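## Task

Pick up the small cardboard box from the desk and set it down on a shelf at the far end of the aisle (either side is fine). It must rest directly on the shelf surface, not on top of a carton. The robot must not tip over or be left leaning, or the task fails. The box must stay put on its own after the gripper lets go; if only the robot is holding it there, it does not count.

## Robot and tools

Robot: a simulated Hello Robot Stretch 3 with one arm. It has a two-wheel base (0.33 m long, 0.34 m wide) that cannot move sideways, a lift on a vertical mast, and a telescoping arm that sticks out to the robot's RIGHT. At the arm's end is a wrist (yaw, pitch, roll) and a gripper. The arm only reaches sideways, so to move the gripper forward or back you drive the base. Turns pivot about the point midway between the drive wheels, 0.05 m behind the front edge. With the arm in and the wrist folded, a turn sweeps a circle of radius 0.28 m. Cameras: head_camera and nav_camera ride on the head, which is aimed with head_pan_rad and head_tilt_rad. wrist_camera sits on the gripper.

Frames: the base frame has its origin on the floor between the drive wheels, with x forward, y left and z up. hand_pose is reported in this frame, at the point where the closed fingertips meet. Odometry is the base frame as it stood at scene start, and heading is positive to the left.

Tool execute_actions takes {"actions": [...]}, which run in order. An empty list just returns the current state with one image per camera. Each action can hold these fields:
- "robot": either one command, or {"stop": true} (brakes everything and clears the queue), or a list of up to 8 commands run one after another. Queue items may be {"pause_s": s}, with s at most 15.
- "steps": the action's length in control steps, 1 to 450, at 30 steps per second. {"steps": n} on its own just waits.
- "until": ends the action early once its conditions hold. {"robot": {"status": "ended"}} waits until nothing is moving and no queue is running. Fields can also be compared, e.g. {"lift_m": [">", 0.3]} or {"arm_m_status": ["!=", "moving"]}. Use {"any": {"status": "ended"}} to stop at the first motion that ends.
If any number is out of range, the whole call is rejected and nothing runs.

A command can hold:
- "base": exactly one of {"translate_m": d} or {"rotate_rad": a}. Both are offsets counted from where the base is when that command begins. d is in metres, forward positive, |d| at most 1. a is in radians, counter-clockwise (left) positive, |a| at most 3.2.
- "joints": absolute targets by name. Joints you leave out keep their current goals. lift_m is 0 to 1.1 m (arm height). arm_m is 0 to 0.52 m (extension). wrist_yaw_rad is -1.345 to 4.42: 0 is along the arm, positive swings toward the front, 3.0 is folded over the base. wrist_pitch_rad is -1.57 to 0.451, with negative tipping the fingertips down. wrist_roll_rad is -2.911 to 2.911. gripper_m is -0.089 to 0.179, with larger values wider. The real fingertip gap is a bit smaller than this number, and it is 0 below 0.007. head_pan_rad is -3.953 to 1.73: 0 faces forward, -1.57 looks along the arm. head_tilt_rad is -1.53 to 0.419, negative down.
- "contact_limits": {"arm_m": e}, where e is motor effort in percent (1 to 100) at which the arm stops on contact. A lower value is gentler.
Base and joint motions within one command start together. A new command takes over at once and discards the rest of any older queue.

Speed: the base only goes fast (0.30 m/s, 1.9 rad/s) when the arm is stowed, meaning lift_m under 0.30, arm_m under 0.03 and wrist_yaw_rad over 2.54. Otherwise it is held to 0.10 m/s and 0.63 rad/s.

Gripping: to grasp, command gripper_m below the object's width. To release, open to at least 0.02 above the value where the fingertips first touched. Neither the gripper reading nor a "done" status proves that you are holding anything, so check with the cameras. Squeezing too hard makes the gripper ease off its force. To re-grip, send a different value.

Wrist safety: fold or unfold the wrist (yaw toward 3.0) only with lift_m between 0.32 and 0.95, wrist_pitch_rad at -0.4 and roll near 0. Once it is folded, the lift may go down to 0.25. Whenever wrist_yaw_rad is below -0.4, keep pitch at -0.5 or lower.

Tool zoom_image takes {"camera": "head_camera"|"nav_camera"|"wrist_camera", "region": [x0, y0, x1, y1]}. The region is in pixels of that camera's latest image, measured from the top-left, and can be at most 504x504.

Tool finished_scene takes {"scene": n} and ends the current scene; it cannot be undone. Before calling it, wait until all motion has ended, the object is released, and the gripper is clear of it.

Result lines:
- base_status and joint_status: moving, done, off_target (came to rest short and may still be pushing), contact_stop (hit something; lift or arm then goes slack), time_out, stopped, not_commanded, or torque_fault (a wrist servo is off for about 10 s and limp).
- The bracket after base_status gives the distance travelled against the goal.
- joint_goals, measured_speeds, motor_effort (percent, with the peak in brackets; noisy and biased).
- refusals, queue (idle, running, done, dropped or stopped) and queue_left.
- Lines starting "refused:", "dropped:" or "replaced:" explain what happened to commands, counting from 0.
- on_its_own reports goals the robot changed by itself, slack or off joints, and a base lean.
- base_tilt gives forward and right lean in degrees.
- lidar_m gives 12 distances in 30-degree sectors, counter-clockwise from straight ahead (4th is left, 7th behind, 10th right), measured in a plane 0.17 m up.
- wrist_depth_mm and head_depth_mm are 7x7 grids of median depth.
- Camera calibration is given as K and T_world_to_cam relative to the base frame.

Avoid the following. Pushing the arm into something solid with the gripper above about 0.45 m can tip the robot, and pushing again after a contact_stop makes it worse. Driving while the gripper holds or presses on something fixed can tip it. Snagging furniture while driving, especially in reverse, can tip it too. If it leans, back out in small steps, pull the gripper free, and lower lift_m to about 0.2 if needed. Don't drop, slam or shove objects, and don't strain the wrist servos. Loose objects may occasionally get nudged by outside forces, so re-check placement before finishing.

Each tool is called in YAML: its name, and indented under it one key for each argument.

## Session

execute_actions:
  actions: []

Scene clock: 0.00 s.
robot.base_odometry: x=+0.000 y=+0.000 heading=+0.000 (m, m, rad; robot's odometry frame)
robot.turned_by_wheels: +0.000 (rad since the last result)
robot.turned_by_imu: +0.000 (rad since the last result)
robot.base_tilt: forward=+2.0 right=+0.0 (deg)
robot.lidar_m: 1.78 1.78 2.08 1.77 2.00 2.26 1.99 1.99 0.80 0.91 0.71 0.80
robot.head_depth_mm: 1907 1926 1950 1947 2006 2021 1944 / 1837 1861 1889 1927 1953 1966 1972 / 1796 1826 1832 1862 1884 1905 1921 / 1738 1757 1770 1800 1851 1843 1840 / 1682 1721 1739 1750 1776 1788 1822 / 1641 1671 1681 1692 1734 1735 1770 / 1588 1607 1628 1648 1676 1708 1711
robot.base_status: not_commanded
robot.joint_positions: lift_m=+0.570 arm_m=-0.001 wrist_yaw_rad=+3.011 wrist_pitch_rad=-0.584 wrist_roll_rad=+0.000 gripper_m=+0.037 head_pan_rad=-0.007 head_tilt_rad=-0.004
robot.joint_goals: lift_m=+0.570 arm_m=-0.001 wrist_yaw_rad=+3.011 wrist_pitch_rad=-0.584 wrist_roll_rad=+0.000 gripper_m=+0.037 head_pan_rad=-0.007 head_tilt_rad=-0.004
robot.joint_status: lift_m=not_commanded arm_m=not_commanded wrist_yaw_rad=not_commanded wrist_pitch_rad=not_commanded wrist_roll_rad=not_commanded gripper_m=not_commanded head_pan_rad=not_commanded head_tilt_rad=not_commanded
robot.measured_speeds: translate_m=+0.000 rotate_rad=+0.000 lift_m=+0.000 arm_m=+0.000 wrist_yaw_rad=+0.000 wrist_pitch_rad=+0.000 wrist_roll_rad=+0.000 head_pan_rad=+0.000 head_tilt_rad=+0.000
robot: refusals=0 queue=idle queue_left=0
robot.motor_effort: left_wheel=+0 right_wheel=+0 lift_m=+21 arm_m=+0 wrist_yaw_rad=+0 wrist_pitch_rad=+5 wrist_roll_rad=+0 gripper_m=+0 head_pan_rad=+0 head_tilt_rad=+3 (%)
robot.hand_pose: x=+0.0049 y=+0.0549 z=+0.5473 quat_wxyz=(+0.248, +0.689, +0.159, +0.663) (m; robot's base frame)
robot.wrist_depth_mm: - - - - - - - / - - - - - - - / - - - - - - - / 843 859 952 979 - - - / 746 769 - 831 892 905 929 / 646 678 701 714 777 793 815 / 606 627 - 668 680 713 729
pictures: head_camera (sideways: a quarter turn clockwise sets it upright), nav_camera (sideways: a quarter turn counterclockwise sets it upright), wrist_camera
Images, in order (width x height): head_camera 896x504, nav_camera 672x504, wrist_camera 644x364.

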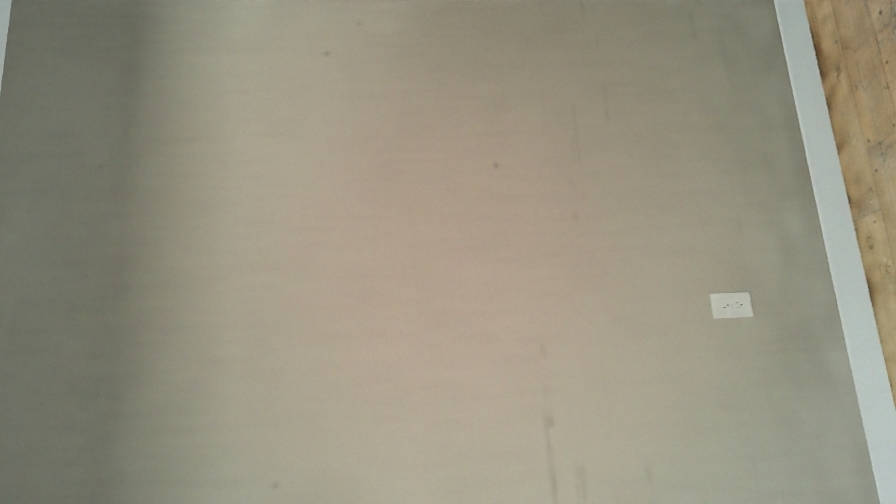

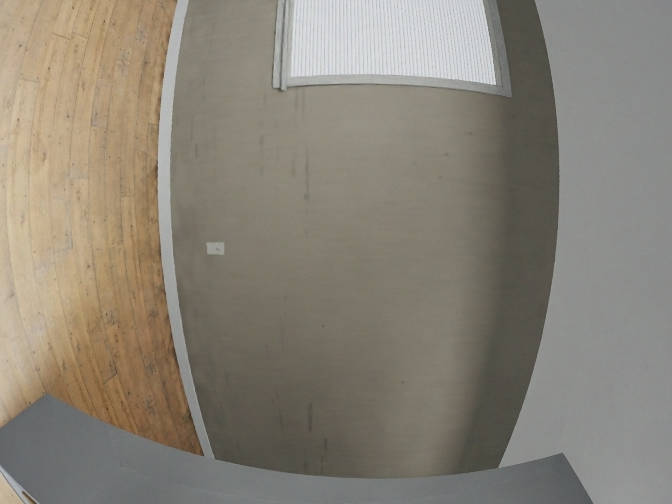

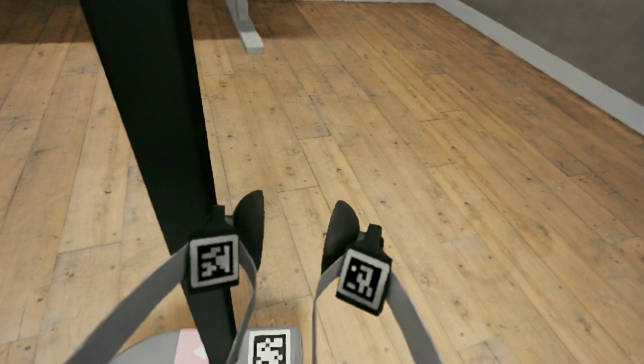

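execute_actions:
  actions:
    - {"robot":{"joints":{"head_pan_rad":-1.57,"head_tilt_rad":-0.4}},"steps":200,"until":{"robot":{"status":"ended"}}}

execute_actions:
  actions:
    - {"robot":{"joints":{"head_pan_rad":1.57,"head_tilt_rad":-0.4}},"steps":200,"until":{"robot":{"status":"ended"}}}

execute_actions:
  actions:
    - {"robot":{"joints":{"head_pan_rad":-3.14,"head_tilt_rad":-0.4}},"steps":200,"until":{"robot":{"status":"ended"}}}

Scene clock: 1.67 s.
robot.base_odometry: x=+0.000 y=+0.000 heading=+0.000 (m, m, rad; robot's odometry frame)
robot.turned_by_wheels: +0.000 (rad since the last result)
robot.turned_by_imu: +0.000 (rad since the last result)
robot.base_tilt: forward=+2.0 right=+0.1 (deg)
robot.lidar_m: 1.78 1.78 2.08 1.77 2.01 2.27 1.99 2.00 0.80 0.91 0.72 0.80
robot.head_depth_mm: 752 699 756 824 918 1042 1214 / 1432 1557 1135 1101 1096 1229 1219 / 1384 1503 1582 1339 1522 1523 1334 / 1405 1534 2241 2255 1968 1619 1332 / 2142 2340 2564 2721 2101 1644 1347 / 2146 2289 2488 2685 2125 1643 1346 / 2105 2223 2388 1888 1678 1309 1195
robot.base_status: not_commanded
robot.joint_positions: lift_m=+0.570 arm_m=-0.001 wrist_yaw_rad=+3.011 wrist_pitch_rad=-0.584 wrist_roll_rad=+0.000 gripper_m=+0.037 head_pan_rad=-1.563 head_tilt_rad=-0.395
robot.joint_goals: lift_m=+0.570 arm_m=-0.001 wrist_yaw_rad=+3.011 wrist_pitch_rad=-0.584 wrist_roll_rad=+0.000 gripper_m=+0.037 head_pan_rad=-1.570 head_tilt_rad=-0.400
robot.joint_status: lift_m=not_commanded arm_m=not_commanded wrist_yaw_rad=not_commanded wrist_pitch_rad=not_commanded wrist_roll_rad=not_commanded gripper_m=not_commanded head_pan_rad=done head_tilt_rad=done
robot.measured_speeds: translate_m=+0.000 rotate_rad=+0.000 lift_m=+0.000 arm_m=+0.000 wrist_yaw_rad=+0.000 wrist_pitch_rad=+0.000 wrist_roll_rad=+0.000 head_pan_rad=+0.000 head_tilt_rad=+0.000
robot: refusals=0 queue=done queue_left=0
robot.motor_effort: left_wheel=+0(1) right_wheel=+0(0) lift_m=+22(21) arm_m=+0(0) wrist_yaw_rad=+1(1) wrist_pitch_rad=+5(5) wrist_roll_rad=+0(0) gripper_m=+0(0) head_pan_rad=-3(31) head_tilt_rad=-4(35) (%)
robot.hand_pose: x=+0.0049 y=+0.0549 z=+0.5473 quat_wxyz=(+0.248, +0.689, +0.159, +0.663) (m; robot's base frame)
robot.wrist_depth_mm: - - - - - - - / - - - - - - - / - - - - - - - / 840 889 928 955 - - - / 751 768 - 834 900 925 984 / 662 688 707 728 787 779 819 / 605 643 - 668 677 690 731
pictures: head_camera (sideways: a quarter turn clockwise sets it upright), nav_camera (sideways: a quarter turn counterclockwise sets it upright), wrist_camera
camera_calibration (this result's frames):
head_camera: T_world_to_cam=[[0.00919492, 0.443975, -0.895992, 1.18707], [0.999957, -0.00502187, 0.00777344, -0.016728], [-0.00104834, -0.896025, -0.444002, 0.53942], [0, 0, 0, 1]] pos_world=[0.00637781, -0.0437782, 1.30324]
nav_camera: T_world_to_cam=[[0.0252112, -0.454934, 0.890168, -1.12214], [-0.995353, -0.0942009, -0.0199526, 0.0827824], [0.0929317, -0.885529, -0.455195, 0.538159], [0, 0, 0, 1]] pos_world=[0.0606761, -0.0261459, 1.24551]
wrist_camera: T_world_to_cam=[[0.990199, -0.0533013, 0.129096, -0.0862827], [0.0507626, -0.723757, -0.688185, 0.443392], [0.130116, 0.687993, -0.713957, 0.514895], [0, 0, 0, 1]] pos_world=[-0.00406666, -0.0379352, 0.683888]
Images, in order (width x height): head_camera 896x504, nav_camera 672x504, wrist_camera 644x364.

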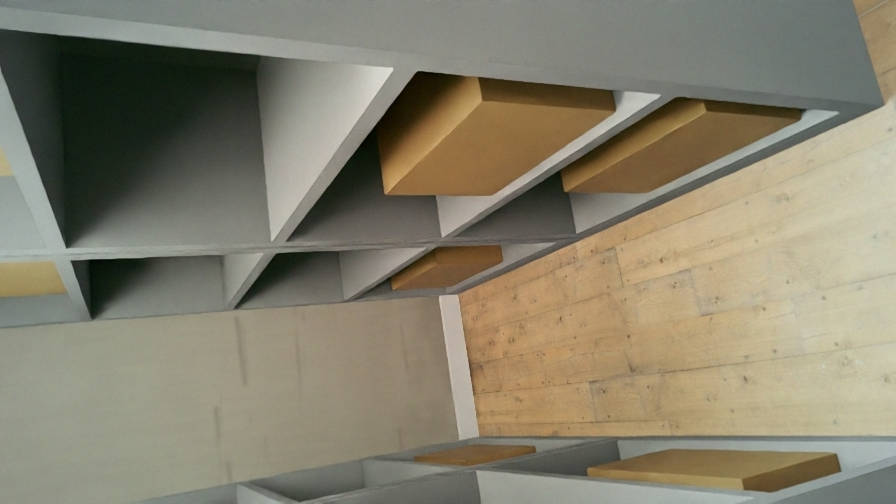

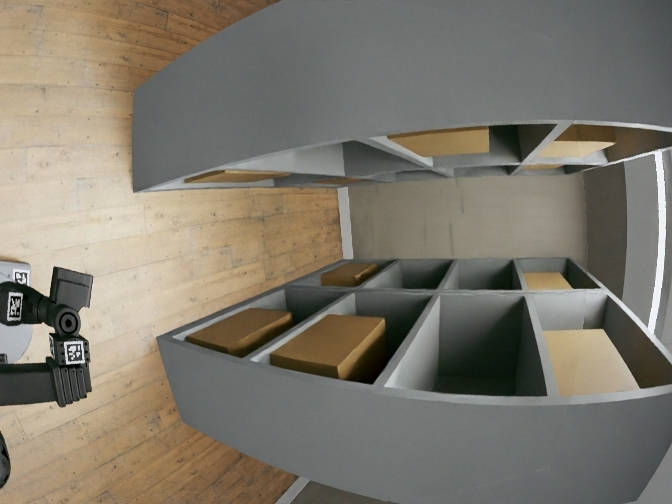

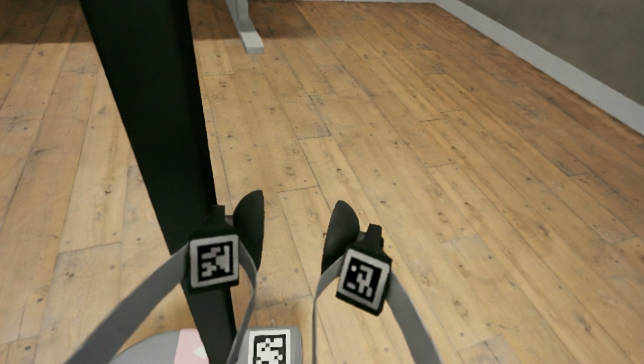

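Scene clock: 3.80 s.
robot.base_odometry: x=+0.000 y=+0.000 heading=+0.000 (m, m, rad; robot's odometry frame)
robot.turned_by_wheels: +0.000 (rad since the last result)
robot.turned_by_imu: +0.000 (rad since the last result)
robot.base_tilt: forward=+2.0 right=+0.1 (deg)
robot.lidar_m: 1.78 1.78 2.08 1.77 2.00 2.26 1.99 1.99 0.80 0.91 0.72 0.80
robot.head_depth_mm: 2133 2313 2554 2708 2039 1606 1309 / 2064 2242 2456 2643 2070 1605 1321 / 2015 2163 2360 2575 2092 1632 1331 / 1955 2111 2283 2497 2078 1630 1339 / 1900 2066 2157 2394 2060 1637 1330 / 1847 2016 2097 2365 2139 1641 1349 / 1785 1956 2062 2287 2147 1684 -
robot.base_status: not_commanded
robot.joint_positions: lift_m=+0.570 arm_m=-0.001 wrist_yaw_rad=+3.011 wrist_pitch_rad=-0.584 wrist_roll_rad=+0.000 gripper_m=+0.037 head_pan_rad=+1.563 head_tilt_rad=-0.395
robot.joint_goals: lift_m=+0.570 arm_m=-0.001 wrist_yaw_rad=+3.011 wrist_pitch_rad=-0.584 wrist_roll_rad=+0.000 gripper_m=+0.037 head_pan_rad=+1.570 head_tilt_rad=-0.400
robot.joint_status: lift_m=not_commanded arm_m=not_commanded wrist_yaw_rad=not_commanded wrist_pitch_rad=not_commanded wrist_roll_rad=not_commanded gripper_m=not_commanded head_pan_rad=done head_tilt_rad=done
robot.measured_speeds: translate_m=+0.000 rotate_rad=+0.000 lift_m=+0.000 arm_m=+0.000 wrist_yaw_rad=+0.000 wrist_pitch_rad=+0.000 wrist_roll_rad=+0.000 head_pan_rad=+0.000 head_tilt_rad=+0.000
robot: refusals=0 queue=done queue_left=0
robot.motor_effort: left_wheel=-1(0) right_wheel=+0(0) lift_m=+22(20) arm_m=+0(0) wrist_yaw_rad=+1(0) wrist_pitch_rad=+5(5) wrist_roll_rad=+0(0) gripper_m=+0(0) head_pan_rad=+3(33) head_tilt_rad=-3(4) (%)
robot.hand_pose: x=+0.0049 y=+0.0549 z=+0.5473 quat_wxyz=(+0.248, +0.689, +0.159, +0.663) (m; robot's base frame)
robot.wrist_depth_mm: - - - - - - - / - - - - - - - / - - - - - - - / 857 871 934 970 - - - / 748 774 - 816 879 926 947 / 667 687 695 702 792 798 820 / 609 646 - 659 670 695 716
pictures: head_camera (sideways: a quarter turn clockwise sets it upright), nav_camera (sideways: a quarter turn counterclockwise sets it upright), wrist_camera
camera_calibration (this result's frames):
head_camera: T_world_to_cam=[[-0.0163273, -0.443807, -0.895974, 1.1872], [-0.999747, 0.0210877, 0.00777291, -0.00452909], [0.0154444, 0.895874, -0.444039, 0.539367], [0, 0, 0, 1]] pos_world=[0.00652564, 0.0437771, 1.30323]
nav_camera: T_world_to_cam=[[-0.0178983, 0.455317, 0.89015, -1.12185], [0.996738, 0.0781957, -0.0199561, 0.0706352], [-0.0786922, 0.886889, -0.455231, 0.539253], [0, 0, 0, 1]] pos_world=[-0.048049, 0.0270171, 1.24551]
wrist_camera: T_world_to_cam=[[0.990199, -0.0533013, 0.129096, -0.0862827], [0.0507626, -0.723757, -0.688185, 0.443392], [0.130116, 0.687993, -0.713958, 0.514895], [0, 0, 0, 1]] pos_world=[-0.00406666, -0.0379352, 0.683888]
Images, in order (width x height): head_camera 896x504, nav_camera 672x504, wrist_camera 644x364.

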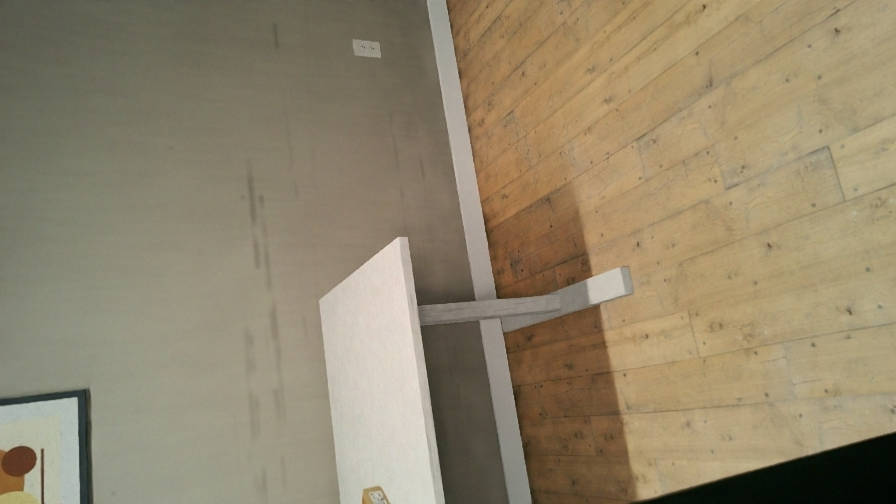

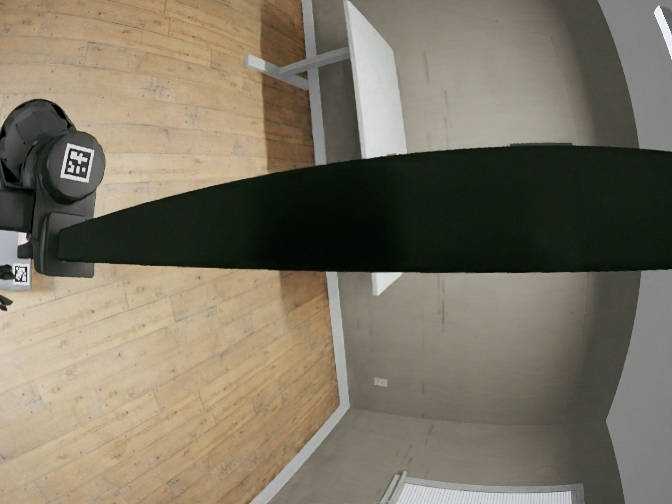

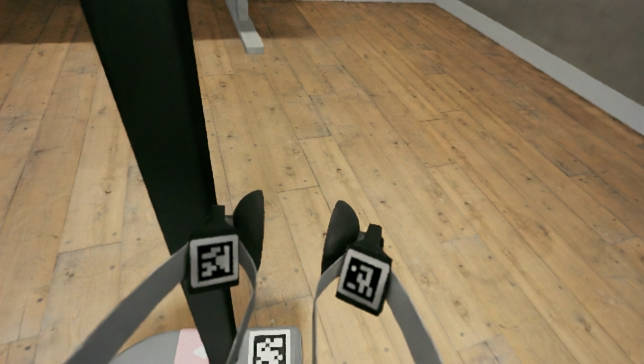

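Scene clock: 6.67 s.
robot.base_odometry: x=+0.000 y=+0.000 heading=+0.000 (m, m, rad; robot's odometry frame)
robot.turned_by_wheels: +0.000 (rad since the last result)
robot.turned_by_imu: +0.000 (rad since the last result)
robot.base_tilt: forward=+2.0 right=+0.0 (deg)
robot.lidar_m: 1.78 1.78 2.08 1.78 2.00 2.27 1.99 1.99 0.80 0.91 0.72 0.80
robot.head_depth_mm: 1871 2021 2242 2479 2051 1596 1310 / 1827 1985 2182 2375 2053 1595 1321 / 1784 1927 2126 2322 2087 1621 1326 / 1723 1859 2042 2254 2105 1637 1338 / 1689 1849 2005 2196 2108 1639 1338 / 1660 1799 1962 2142 2108 1651 1342 / 1619 1740 1898 2071 2133 1653 1357
robot.base_status: not_commanded
robot.joint_positions: lift_m=+0.570 arm_m=-0.001 wrist_yaw_rad=+3.011 wrist_pitch_rad=-0.584 wrist_roll_rad=+0.000 gripper_m=+0.037 head_pan_rad=-3.133 head_tilt_rad=-0.395
robot.joint_goals: lift_m=+0.570 arm_m=-0.001 wrist_yaw_rad=+3.011 wrist_pitch_rad=-0.584 wrist_roll_rad=+0.000 gripper_m=+0.037 head_pan_rad=-3.140 head_tilt_rad=-0.400
robot.joint_status: lift_m=not_commanded arm_m=not_commanded wrist_yaw_rad=not_commanded wrist_pitch_rad=not_commanded wrist_roll_rad=not_commanded gripper_m=not_commanded head_pan_rad=done head_tilt_rad=done
robot.measured_speeds: translate_m=+0.000 rotate_rad=+0.000 lift_m=+0.000 arm_m=+0.000 wrist_yaw_rad=+0.000 wrist_pitch_rad=+0.000 wrist_roll_rad=+0.000 head_pan_rad=+0.000 head_tilt_rad=+0.000
robot: refusals=0 queue=done queue_left=0
robot.motor_effort: left_wheel=-1(1) right_wheel=+0(0) lift_m=+22(21) arm_m=+0(0) wrist_yaw_rad=+0(1) wrist_pitch_rad=+5(5) wrist_roll_rad=+0(0) gripper_m=+0(0) head_pan_rad=-4(33) head_tilt_rad=-3(3) (%)
robot.hand_pose: x=+0.0049 y=+0.0549 z=+0.5473 quat_wxyz=(+0.248, +0.689, +0.159, +0.663) (m; robot's base frame)
robot.wrist_depth_mm: - - - - - - - / - - - - - - - / - - - - - - - / 834 888 944 951 - - - / 739 784 - 845 881 910 939 / 662 685 699 737 778 775 815 / 605 639 - 669 674 703 740
pictures: head_camera (sideways: a quarter turn clockwise sets it upright), nav_camera (sideways: a quarter turn counterclockwise sets it upright), wrist_camera
camera_calibration (this result's frames):
head_camera: T_world_to_cam=[[0.444166, -0.00884295, -0.895901, 1.18429], [-0.00423437, -0.999961, 0.00777077, -0.0105989], [-0.895935, 0.000342066, -0.444186, 0.545118], [0, 0, 0, 1]] pos_world=[-0.0376782, -0.000312343, 1.30323]
nav_camera: T_world_to_cam=[[-0.455097, -0.0255718, 0.890075, -1.11909], [-0.0949822, 0.995279, -0.0199703, 0.0773131], [-0.885362, -0.0936297, -0.455377, 0.544362], [0, 0, 0, 1]] pos_world=[-0.0199913, -0.0545966, 1.2455]
wrist_camera: T_world_to_cam=[[0.990199, -0.0533013, 0.129096, -0.0862827], [0.0507626, -0.723757, -0.688185, 0.443392], [0.130116, 0.687993, -0.713958, 0.514895], [0, 0, 0, 1]] pos_world=[-0.00406666, -0.0379352, 0.683888]
Images, in order (width x height): head_camera 896x504, nav_camera 672x504, wrist_camera 644x364.

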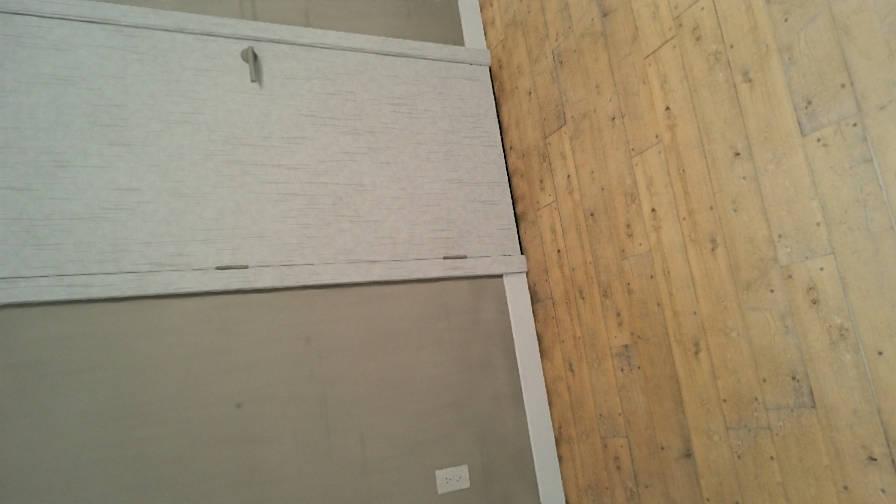

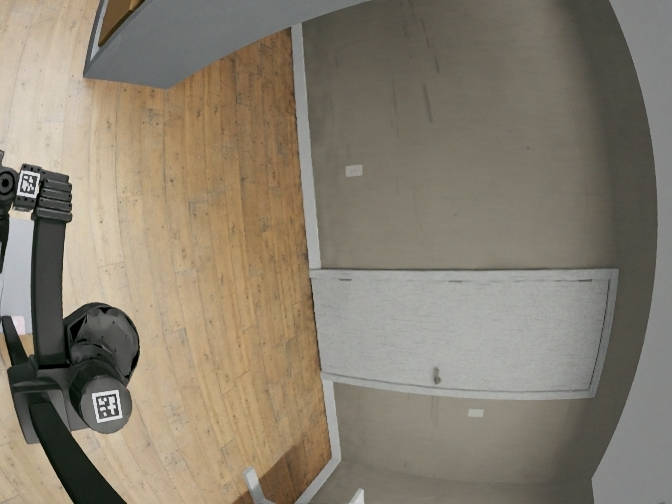

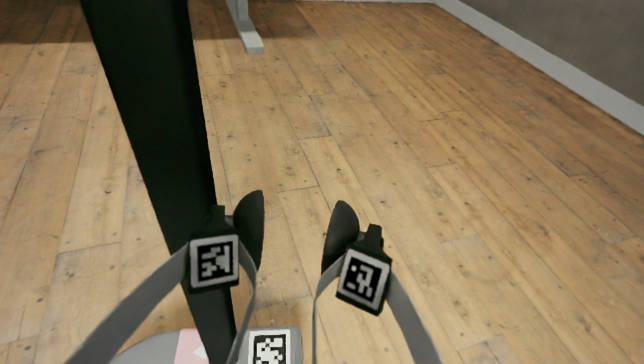

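execute_actions:
  actions:
    - {"robot":[{"joints":{"lift_m":0.27,"wrist_pitch_rad":-0.4,"head_pan_rad":0.0,"head_tilt_rad":-0.5},"base":{"rotate_rad":2.0}},{"base":{"translate_m":0.95}}],"steps":450,"until":{"robot":{"status":"ended"}}}

Scene clock: 16.93 s.
robot.base_odometry: x=-0.395 y=+0.864 heading=+2.000 (m, m, rad; robot's odometry frame)
robot.turned_by_wheels: +2.000 (rad since the last result)
robot.turned_by_imu: +2.026 (rad since the last result)
robot.base_tilt: forward=+2.0 right=+0.1 (deg)
robot.lidar_m: 1.28 1.14 1.82 1.81 2.02 1.64 1.66 1.79 1.96 1.94 1.58 0.92
robot.head_depth_mm: 1029 1127 1246 1063 814 693 1240 / 1046 1145 1282 1073 814 717 1247 / 1059 1172 1293 1077 817 722 1257 / 1070 1185 1318 1083 821 1374 1254 / 1082 1203 1330 1088 827 1380 1262 / 1108 1218 1349 1097 831 1389 1263 / 1125 1234 1369 1105 835 1443 1269
robot.base_status: done (translate_m +0.9500 of +0.9500)
robot.joint_positions: lift_m=+0.270 arm_m=-0.001 wrist_yaw_rad=+3.011 wrist_pitch_rad=-0.419 wrist_roll_rad=+0.000 gripper_m=+0.037 head_pan_rad=-0.007 head_tilt_rad=-0.495
robot.joint_goals: lift_m=+0.270 arm_m=-0.001 wrist_yaw_rad=+3.011 wrist_pitch_rad=-0.400 wrist_roll_rad=+0.000 gripper_m=+0.037 head_pan_rad=+0.000 head_tilt_rad=-0.500
robot.joint_status: lift_m=done arm_m=not_commanded wrist_yaw_rad=not_commanded wrist_pitch_rad=done wrist_roll_rad=not_commanded gripper_m=not_commanded head_pan_rad=done head_tilt_rad=done
robot.measured_speeds: translate_m=+0.000 rotate_rad=+0.000 lift_m=+0.000 arm_m=+0.000 wrist_yaw_rad=+0.000 wrist_pitch_rad=+0.000 wrist_roll_rad=+0.000 head_pan_rad=+0.000 head_tilt_rad=+0.000
robot: refusals=0 queue=done queue_left=0
robot.motor_effort: left_wheel=-5(13) right_wheel=+3(9) lift_m=+13(21) arm_m=+0(0) wrist_yaw_rad=+1(0) wrist_pitch_rad=+7(8) wrist_roll_rad=+0(0) gripper_m=+0(0) head_pan_rad=+4(32) head_tilt_rad=-3(21) (%)
robot.hand_pose: x=+0.0080 y=+0.0785 z=+0.2830 quat_wxyz=(+0.192, +0.699, +0.102, +0.681) (m; robot's base frame)
robot.wrist_depth_mm: - - - - - - - / 954 - - - - - - / 736 - 826 942 951 - - / 595 - 677 693 746 781 865 / 497 511 - 575 624 636 695 / 455 - - - 514 525 557 / - - - 422 436 455 462
pictures: head_camera (sideways: a quarter turn clockwise sets it upright), nav_camera (sideways: a quarter turn counterclockwise sets it upright), wrist_camera
camera_calibration (this result's frames):
head_camera: T_world_to_cam=[[-0.530968, 0.016455, -0.847232, 1.12677], [0.02072, 0.999765, 0.00643205, -0.00900738], [0.847138, -0.0141395, -0.531184, 0.647684], [0, 0, 0, 1]] pos_world=[0.0497869, -0.000377796, 1.29873]
nav_camera: T_world_to_cam=[[0.541805, 0.0177874, 0.840316, -1.06027], [0.0768501, -0.996637, -0.0284538, 0.0873065], [0.836984, 0.0799948, -0.54135, 0.645719], [0, 0, 0, 1]] pos_world=[0.0272968, 0.0542182, 1.24301]
wrist_camera: T_world_to_cam=[[0.987299, -0.0752709, 0.139912, -0.0552644], [0.0668946, -0.601826, -0.79582, 0.299185], [0.144105, 0.795072, -0.589147, 0.265693], [0, 0, 0, 1]] pos_world=[-0.00373913, -0.0353473, 0.402362]
Images, in order (width x height): head_camera 896x504, nav_camera 672x504, wrist_camera 644x364.

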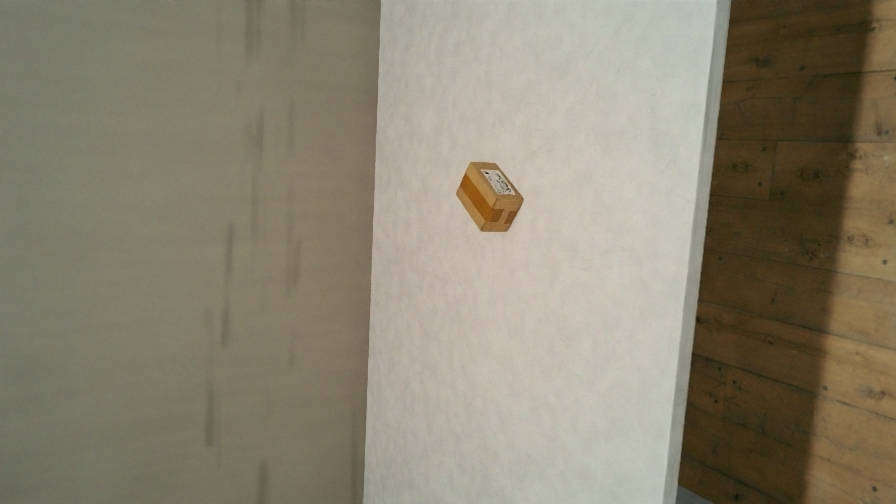

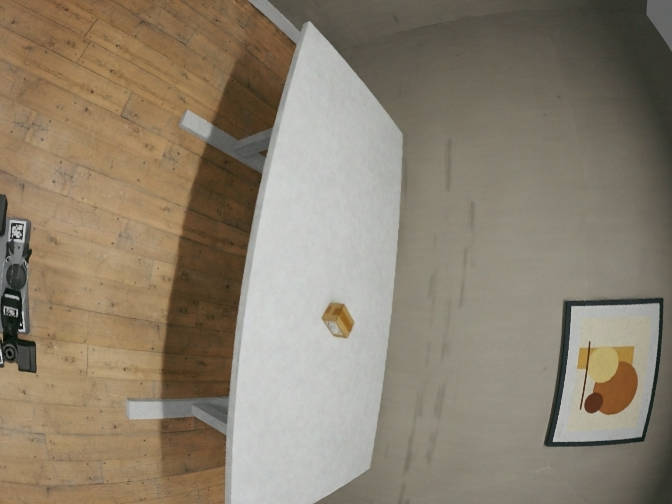

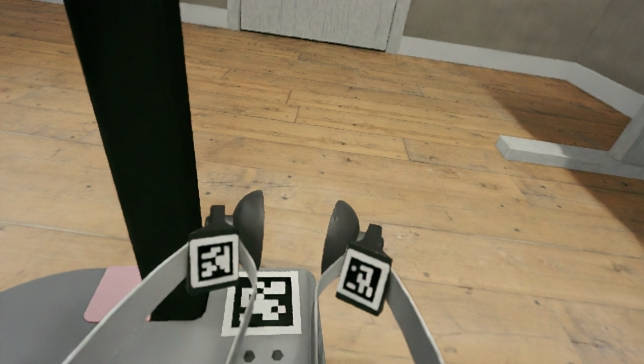

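zoom_image:
  camera: "head_camera"
  region: [420, 130, 560, 260]

Region (420, 130, 560, 260) of head_camera's 896x504 image, scaled by 3.600, with more detail than that image has; it fills the top 468 rows of this view, and the rest is white.

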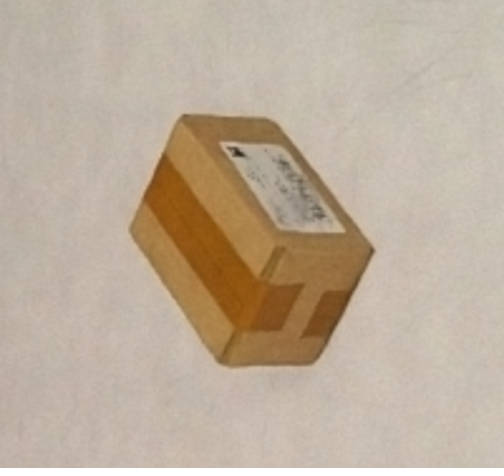

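execute_actions:
  actions:
    - {"robot":[{"base":{"rotate_rad":0.83}},{"joints":{"lift_m":0.85,"head_pan_rad":-1.4,"head_tilt_rad":-0.7},"base":{"translate_m":0.3}},{"joints":{"wrist_yaw_rad":0.0,"gripper_m":0.15},"base":{"translate_m":0.18}}],"steps":450,"until":{"robot":{"status":"ended"}}}

Scene clock: 31.13 s.
robot.base_odometry: x=-0.852 y=+1.011 heading=+2.830 (m, m, rad; robot's odometry frame)
robot.turned_by_wheels: +0.830 (rad since the last result)
robot.turned_by_imu: +0.841 (rad since the last result)
robot.base_tilt: forward=+2.1 right=+0.0 (deg)
robot.lidar_m: 1.38 1.40 1.44 1.93 1.89 2.04 2.47 2.35 0.99 1.08 1.02 0.68
robot.head_depth_mm: 1092 1232 1030 815 694 - - / 1040 1187 1036 819 715 - - / 988 1127 1040 788 698 570 1148 / 948 1076 1054 828 677 584 1111 / 903 1027 1054 833 685 584 540 / 868 976 1047 835 692 586 520 / 838 936 1016 841 691 589 512
robot.base_status: done (translate_m +0.1800 of +0.1800)
robot.joint_positions: lift_m=+0.850 arm_m=-0.001 wrist_yaw_rad=+0.003 wrist_pitch_rad=-0.418 wrist_roll_rad=+0.000 gripper_m=+0.150 head_pan_rad=-1.393 head_tilt_rad=-0.692
robot.joint_goals: lift_m=+0.850 arm_m=-0.001 wrist_yaw_rad=+0.000 wrist_pitch_rad=-0.400 wrist_roll_rad=+0.000 gripper_m=+0.150 head_pan_rad=-1.400 head_tilt_rad=-0.700
robot.joint_status: lift_m=done arm_m=not_commanded wrist_yaw_rad=done wrist_pitch_rad=done wrist_roll_rad=not_commanded gripper_m=done head_pan_rad=done head_tilt_rad=done
robot.measured_speeds: translate_m=+0.000 rotate_rad=+0.000 lift_m=+0.000 arm_m=+0.000 wrist_yaw_rad=+0.000 wrist_pitch_rad=+0.000 wrist_roll_rad=+0.000 head_pan_rad=+0.000 head_tilt_rad=+0.000
robot: refusals=0 queue=done queue_left=0
robot.motor_effort: left_wheel=-4(13) right_wheel=+3(10) lift_m=+29(29) arm_m=+0(1) wrist_yaw_rad=-4(3) wrist_pitch_rad=+7(7) wrist_roll_rad=+0(0) gripper_m=+0(99) head_pan_rad=-4(34) head_tilt_rad=-6(28) (%)
robot.hand_pose: x=-0.0209 y=-0.3683 z=+0.8622 quat_wxyz=(+0.692, +0.148, -0.691, -0.146) (m; robot's base frame)
robot.wrist_depth_mm: 603 680 773 904 - - - / 620 662 745 810 922 - - / 465 501 540 585 623 696 - / 384 412 417 440 486 520 572 / - 344 356 374 399 425 441 / 270 287 303 315 329 356 397 / 245 255 266 273 282 288 -
pictures: head_camera (sideways: a quarter turn clockwise sets it upright), nav_camera (sideways: a quarter turn counterclockwise sets it upright), wrist_camera
camera_calibration (this result's frames):
head_camera: T_world_to_cam=[[-0.108835, 0.678046, -0.726917, 0.967354], [0.986742, 0.162258, 0.00361365, -0.0112296], [0.120398, -0.716886, -0.686716, 0.854446], [0, 0, 0, 1]] pos_world=[0.0134885, -0.0415487, 1.28999]
nav_camera: T_world_to_cam=[[0.144209, -0.680876, 0.718061, -0.898486], [-0.966844, -0.251496, -0.0442997, 0.114293], [0.210752, -0.687864, -0.694569, 0.848855], [0, 0, 0, 1]] pos_world=[0.0611759, 0.000883, 1.23982]
wrist_camera: T_world_to_cam=[[-0.988528, -0.0568591, 0.139928, -0.17591], [-0.146457, 0.587312, -0.795999, 0.926765], [-0.0369218, -0.807361, -0.588902, 0.372209], [0, 0, 0, 1]] pos_world=[-0.0244184, -0.253796, 0.981513]
Images, in order (width x height): head_camera 896x504, nav_camera 672x504, wrist_camera 644x364.

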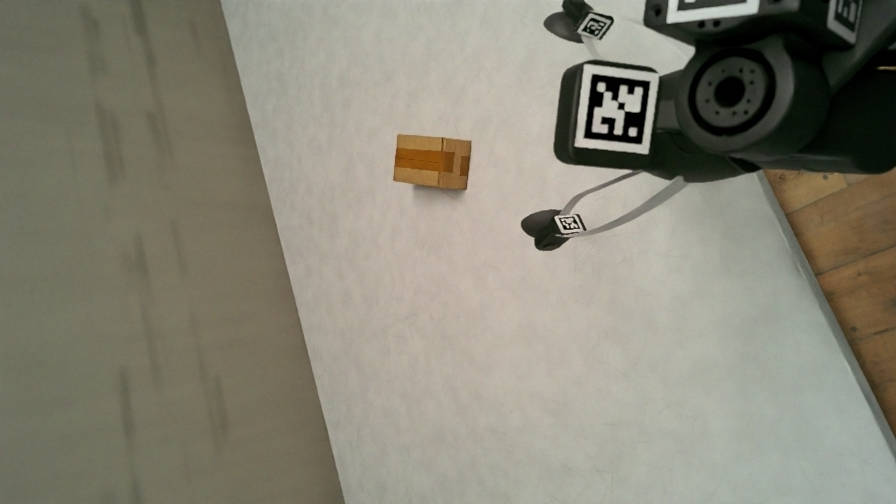

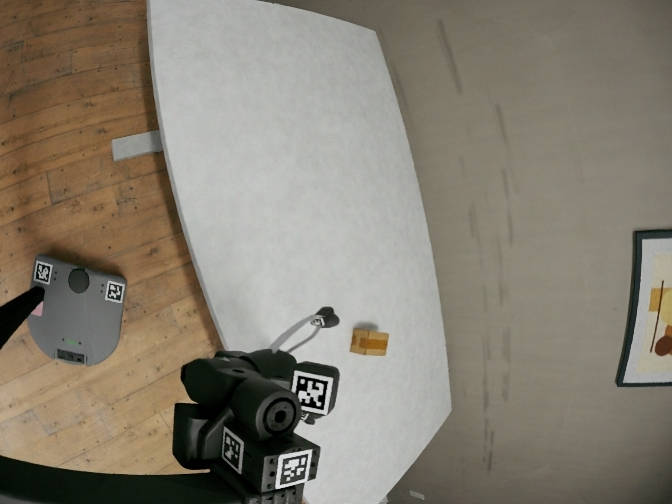

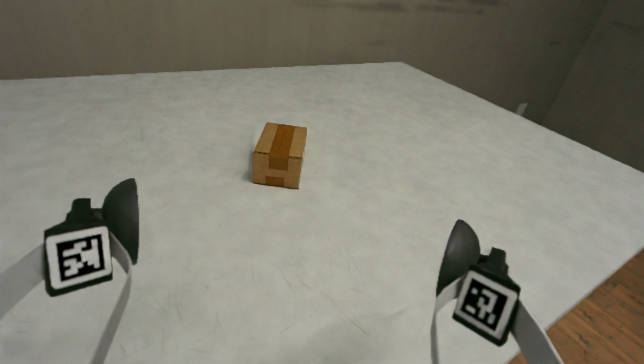

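execute_actions:
  actions:
    - {"robot":{"joints":{"lift_m":0.75,"arm_m":0.15},"base":{"translate_m":0.03}},"steps":450,"until":{"robot":{"status":"ended"}}}

Scene clock: 34.00 s.
robot.base_odometry: x=-0.881 y=+1.020 heading=+2.830 (m, m, rad; robot's odometry frame)
robot.turned_by_wheels: +0.000 (rad since the last result)
robot.turned_by_imu: +0.000 (rad since the last result)
robot.base_tilt: forward=+2.0 right=+0.1 (deg)
robot.lidar_m: 1.36 1.37 1.41 1.89 1.90 2.06 2.50 2.37 1.00 1.06 1.01 0.65
robot.head_depth_mm: 1068 1212 1029 819 - 1234 1139 / 1021 1168 1033 796 - 568 1150 / 972 1108 1043 823 682 573 1131 / 923 1058 1048 827 684 583 1092 / 896 1008 1050 831 686 584 530 / 855 957 1030 838 689 586 511 / 821 922 997 840 692 589 513
robot.base_status: done (translate_m +0.0300 of +0.0300)
robot.joint_positions: lift_m=+0.750 arm_m=+0.150 wrist_yaw_rad=+0.002 wrist_pitch_rad=-0.418 wrist_roll_rad=+0.000 gripper_m=+0.150 head_pan_rad=-1.393 head_tilt_rad=-0.692
robot.joint_goals: lift_m=+0.750 arm_m=+0.150 wrist_yaw_rad=+0.000 wrist_pitch_rad=-0.400 wrist_roll_rad=+0.000 gripper_m=+0.150 head_pan_rad=-1.400 head_tilt_rad=-0.700
robot.joint_status: lift_m=done arm_m=done wrist_yaw_rad=done wrist_pitch_rad=done wrist_roll_rad=not_commanded gripper_m=done head_pan_rad=done head_tilt_rad=done
robot.measured_speeds: translate_m=+0.000 rotate_rad=+0.000 lift_m=+0.000 arm_m=+0.000 wrist_yaw_rad=+0.000 wrist_pitch_rad=+0.000 wrist_roll_rad=+0.000 head_pan_rad=+0.000 head_tilt_rad=+0.000
robot: refusals=0 queue=done queue_left=0
robot.motor_effort: left_wheel=-5(7) right_wheel=+3(7) lift_m=+13(28) arm_m=+3(3) wrist_yaw_rad=-2(3) wrist_pitch_rad=+7(7) wrist_roll_rad=+0(0) gripper_m=+0(0) head_pan_rad=-4(5) head_tilt_rad=-5(6) (%)
robot.hand_pose: x=-0.0211 y=-0.5190 z=+0.7631 quat_wxyz=(+0.692, +0.148, -0.691, -0.146) (m; robot's base frame)
robot.wrist_depth_mm: 493 557 618 721 853 - - / 384 412 455 507 574 662 - / 296 315 332 263 395 434 480 / 242 256 253 249 299 323 351 / - 213 220 232 244 264 274 / - 179 188 197 204 223 227 / 154 159 164 170 176 178 192
pictures: head_camera (sideways: a quarter turn clockwise sets it upright), nav_camera (sideways: a quarter turn counterclockwise sets it upright), wrist_camera
camera_calibration (this result's frames):
head_camera: T_world_to_cam=[[-0.108815, 0.67805, -0.726917, 0.967354], [0.986746, 0.16223, 0.00361365, -0.0112296], [0.120378, -0.716889, -0.686716, 0.854446], [0, 0, 0, 1]] pos_world=[0.0134873, -0.0415489, 1.28999]
nav_camera: T_world_to_cam=[[0.14419, -0.680881, 0.71806, -0.898486], [-0.966851, -0.251469, -0.0442997, 0.114293], [0.210732, -0.68787, -0.694569, 0.848855], [0, 0, 0, 1]] pos_world=[0.0611759, 0.000881462, 1.23982]
wrist_camera: T_world_to_cam=[[-0.988584, -0.0558716, 0.13993, -0.170325], [-0.145872, 0.587438, -0.796014, 0.936477], [-0.0377254, -0.807339, -0.588881, 0.192098], [0, 0, 0, 1]] pos_world=[-0.0245278, -0.40455, 0.882406]
Images, in order (width x height): head_camera 896x504, nav_camera 672x504, wrist_camera 644x364.

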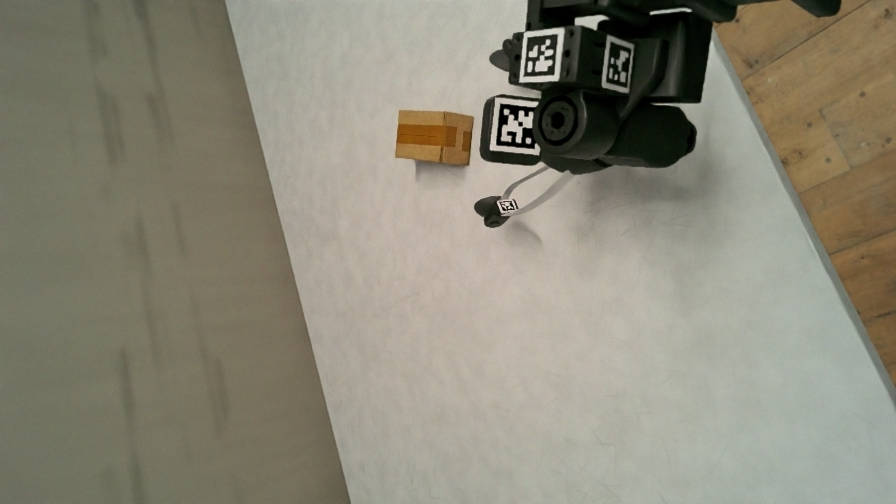

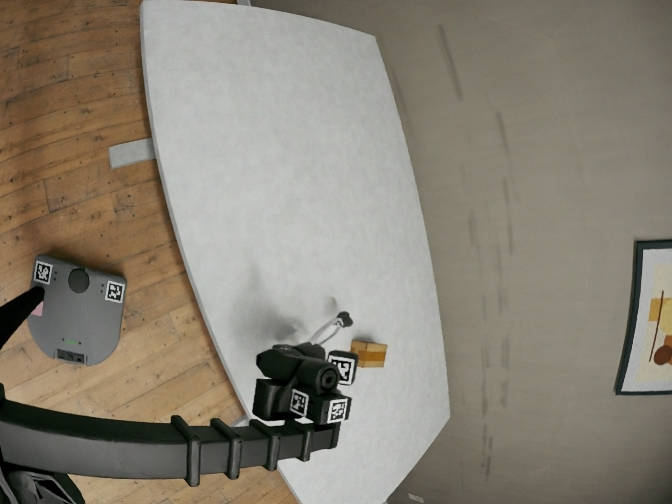

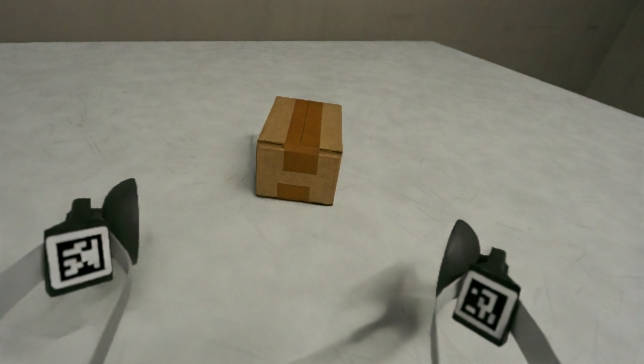

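execute_actions:
  actions:
    - {"robot":{"joints":{"lift_m":0.735,"arm_m":0.28}},"steps":450,"until":{"robot":{"status":"ended"}}}

Scene clock: 36.27 s.
robot.base_odometry: x=-0.881 y=+1.020 heading=+2.830 (m, m, rad; robot's odometry frame)
robot.turned_by_wheels: +0.000 (rad since the last result)
robot.turned_by_imu: +0.000 (rad since the last result)
robot.base_tilt: forward=+2.1 right=+0.0 (deg)
robot.lidar_m: 1.36 1.37 1.41 1.90 1.90 2.06 2.50 2.37 1.00 1.06 1.01 0.65
robot.head_depth_mm: 1070 1215 1026 877 659 602 1126 / 1018 1170 1036 - 662 589 1139 / 972 1107 1042 824 681 581 1130 / 931 1056 1047 829 681 583 1093 / 889 1003 1055 831 685 585 530 / 853 959 1031 830 690 585 511 / 821 915 1002 840 691 590 512
robot.base_status: done (translate_m +0.0300 of +0.0300)
robot.joint_positions: lift_m=+0.735 arm_m=+0.280 wrist_yaw_rad=+0.002 wrist_pitch_rad=-0.418 wrist_roll_rad=+0.000 gripper_m=+0.150 head_pan_rad=-1.393 head_tilt_rad=-0.692
robot.joint_goals: lift_m=+0.735 arm_m=+0.280 wrist_yaw_rad=+0.000 wrist_pitch_rad=-0.400 wrist_roll_rad=+0.000 gripper_m=+0.150 head_pan_rad=-1.400 head_tilt_rad=-0.700
robot.joint_status: lift_m=done arm_m=done wrist_yaw_rad=done wrist_pitch_rad=done wrist_roll_rad=not_commanded gripper_m=done head_pan_rad=done head_tilt_rad=done
robot.measured_speeds: translate_m=+0.000 rotate_rad=+0.000 lift_m=+0.000 arm_m=+0.000 wrist_yaw_rad=+0.000 wrist_pitch_rad=+0.000 wrist_roll_rad=+0.000 head_pan_rad=+0.000 head_tilt_rad=+0.000
robot: refusals=0 queue=done queue_left=0
robot.motor_effort: left_wheel=-4(5) right_wheel=+3(3) lift_m=+14(12) arm_m=+4(4) wrist_yaw_rad=-1(3) wrist_pitch_rad=+7(7) wrist_roll_rad=+0(0) gripper_m=+0(0) head_pan_rad=-2(3) head_tilt_rad=-5(6) (%)
robot.hand_pose: x=-0.0211 y=-0.6490 z=+0.7481 quat_wxyz=(+0.692, +0.148, -0.691, -0.146) (m; robot's base frame)
robot.wrist_depth_mm: 425 472 532 631 729 913 - / 353 377 407 462 515 583 - / 268 284 303 332 355 391 427 / 218 231 220 173 275 292 317 / - 194 137 141 222 240 247 / - 161 116 119 184 201 205 / 139 144 130 126 160 160 175
pictures: head_camera (sideways: a quarter turn clockwise sets it upright), nav_camera (sideways: a quarter turn counterclockwise sets it upright), wrist_camera
camera_calibration (this result's frames):
head_camera: T_world_to_cam=[[-0.108813, 0.67805, -0.726917, 0.967354], [0.986747, 0.162227, 0.00361365, -0.0112296], [0.120376, -0.71689, -0.686716, 0.854446], [0, 0, 0, 1]] pos_world=[0.0134872, -0.0415489, 1.28999]
nav_camera: T_world_to_cam=[[0.144188, -0.680881, 0.718061, -0.898486], [-0.966852, -0.251466, -0.0442997, 0.114293], [0.21073, -0.687871, -0.694569, 0.848855], [0, 0, 0, 1]] pos_world=[0.0611759, 0.000881287, 1.23982]
wrist_camera: T_world_to_cam=[[-0.988587, -0.0558117, 0.13993, -0.175466], [-0.145837, 0.587444, -0.796016, 1.00092], [-0.0377738, -0.807338, -0.588879, 0.078308], [0, 0, 0, 1]] pos_world=[-0.0245344, -0.534555, 0.867413]
Images, in order (width x height): head_camera 896x504, nav_camera 672x504, wrist_camera 644x364.

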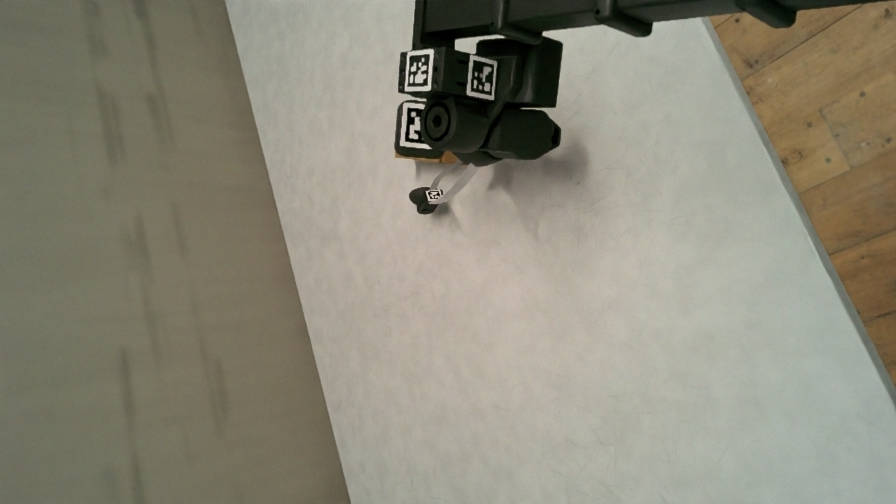

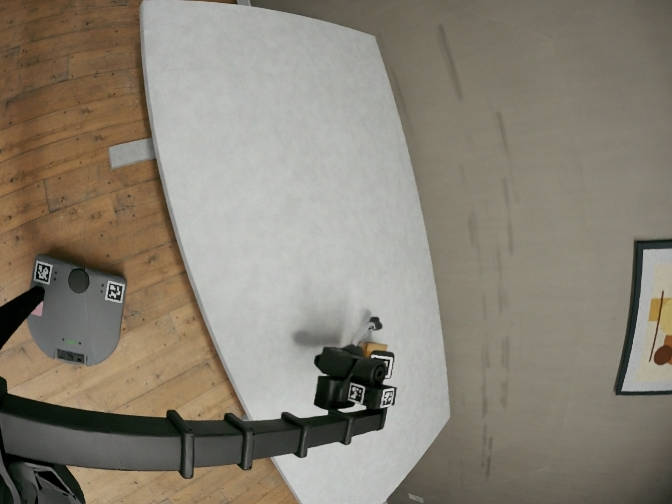

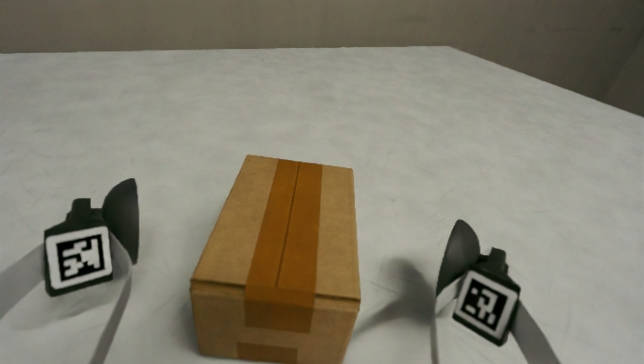

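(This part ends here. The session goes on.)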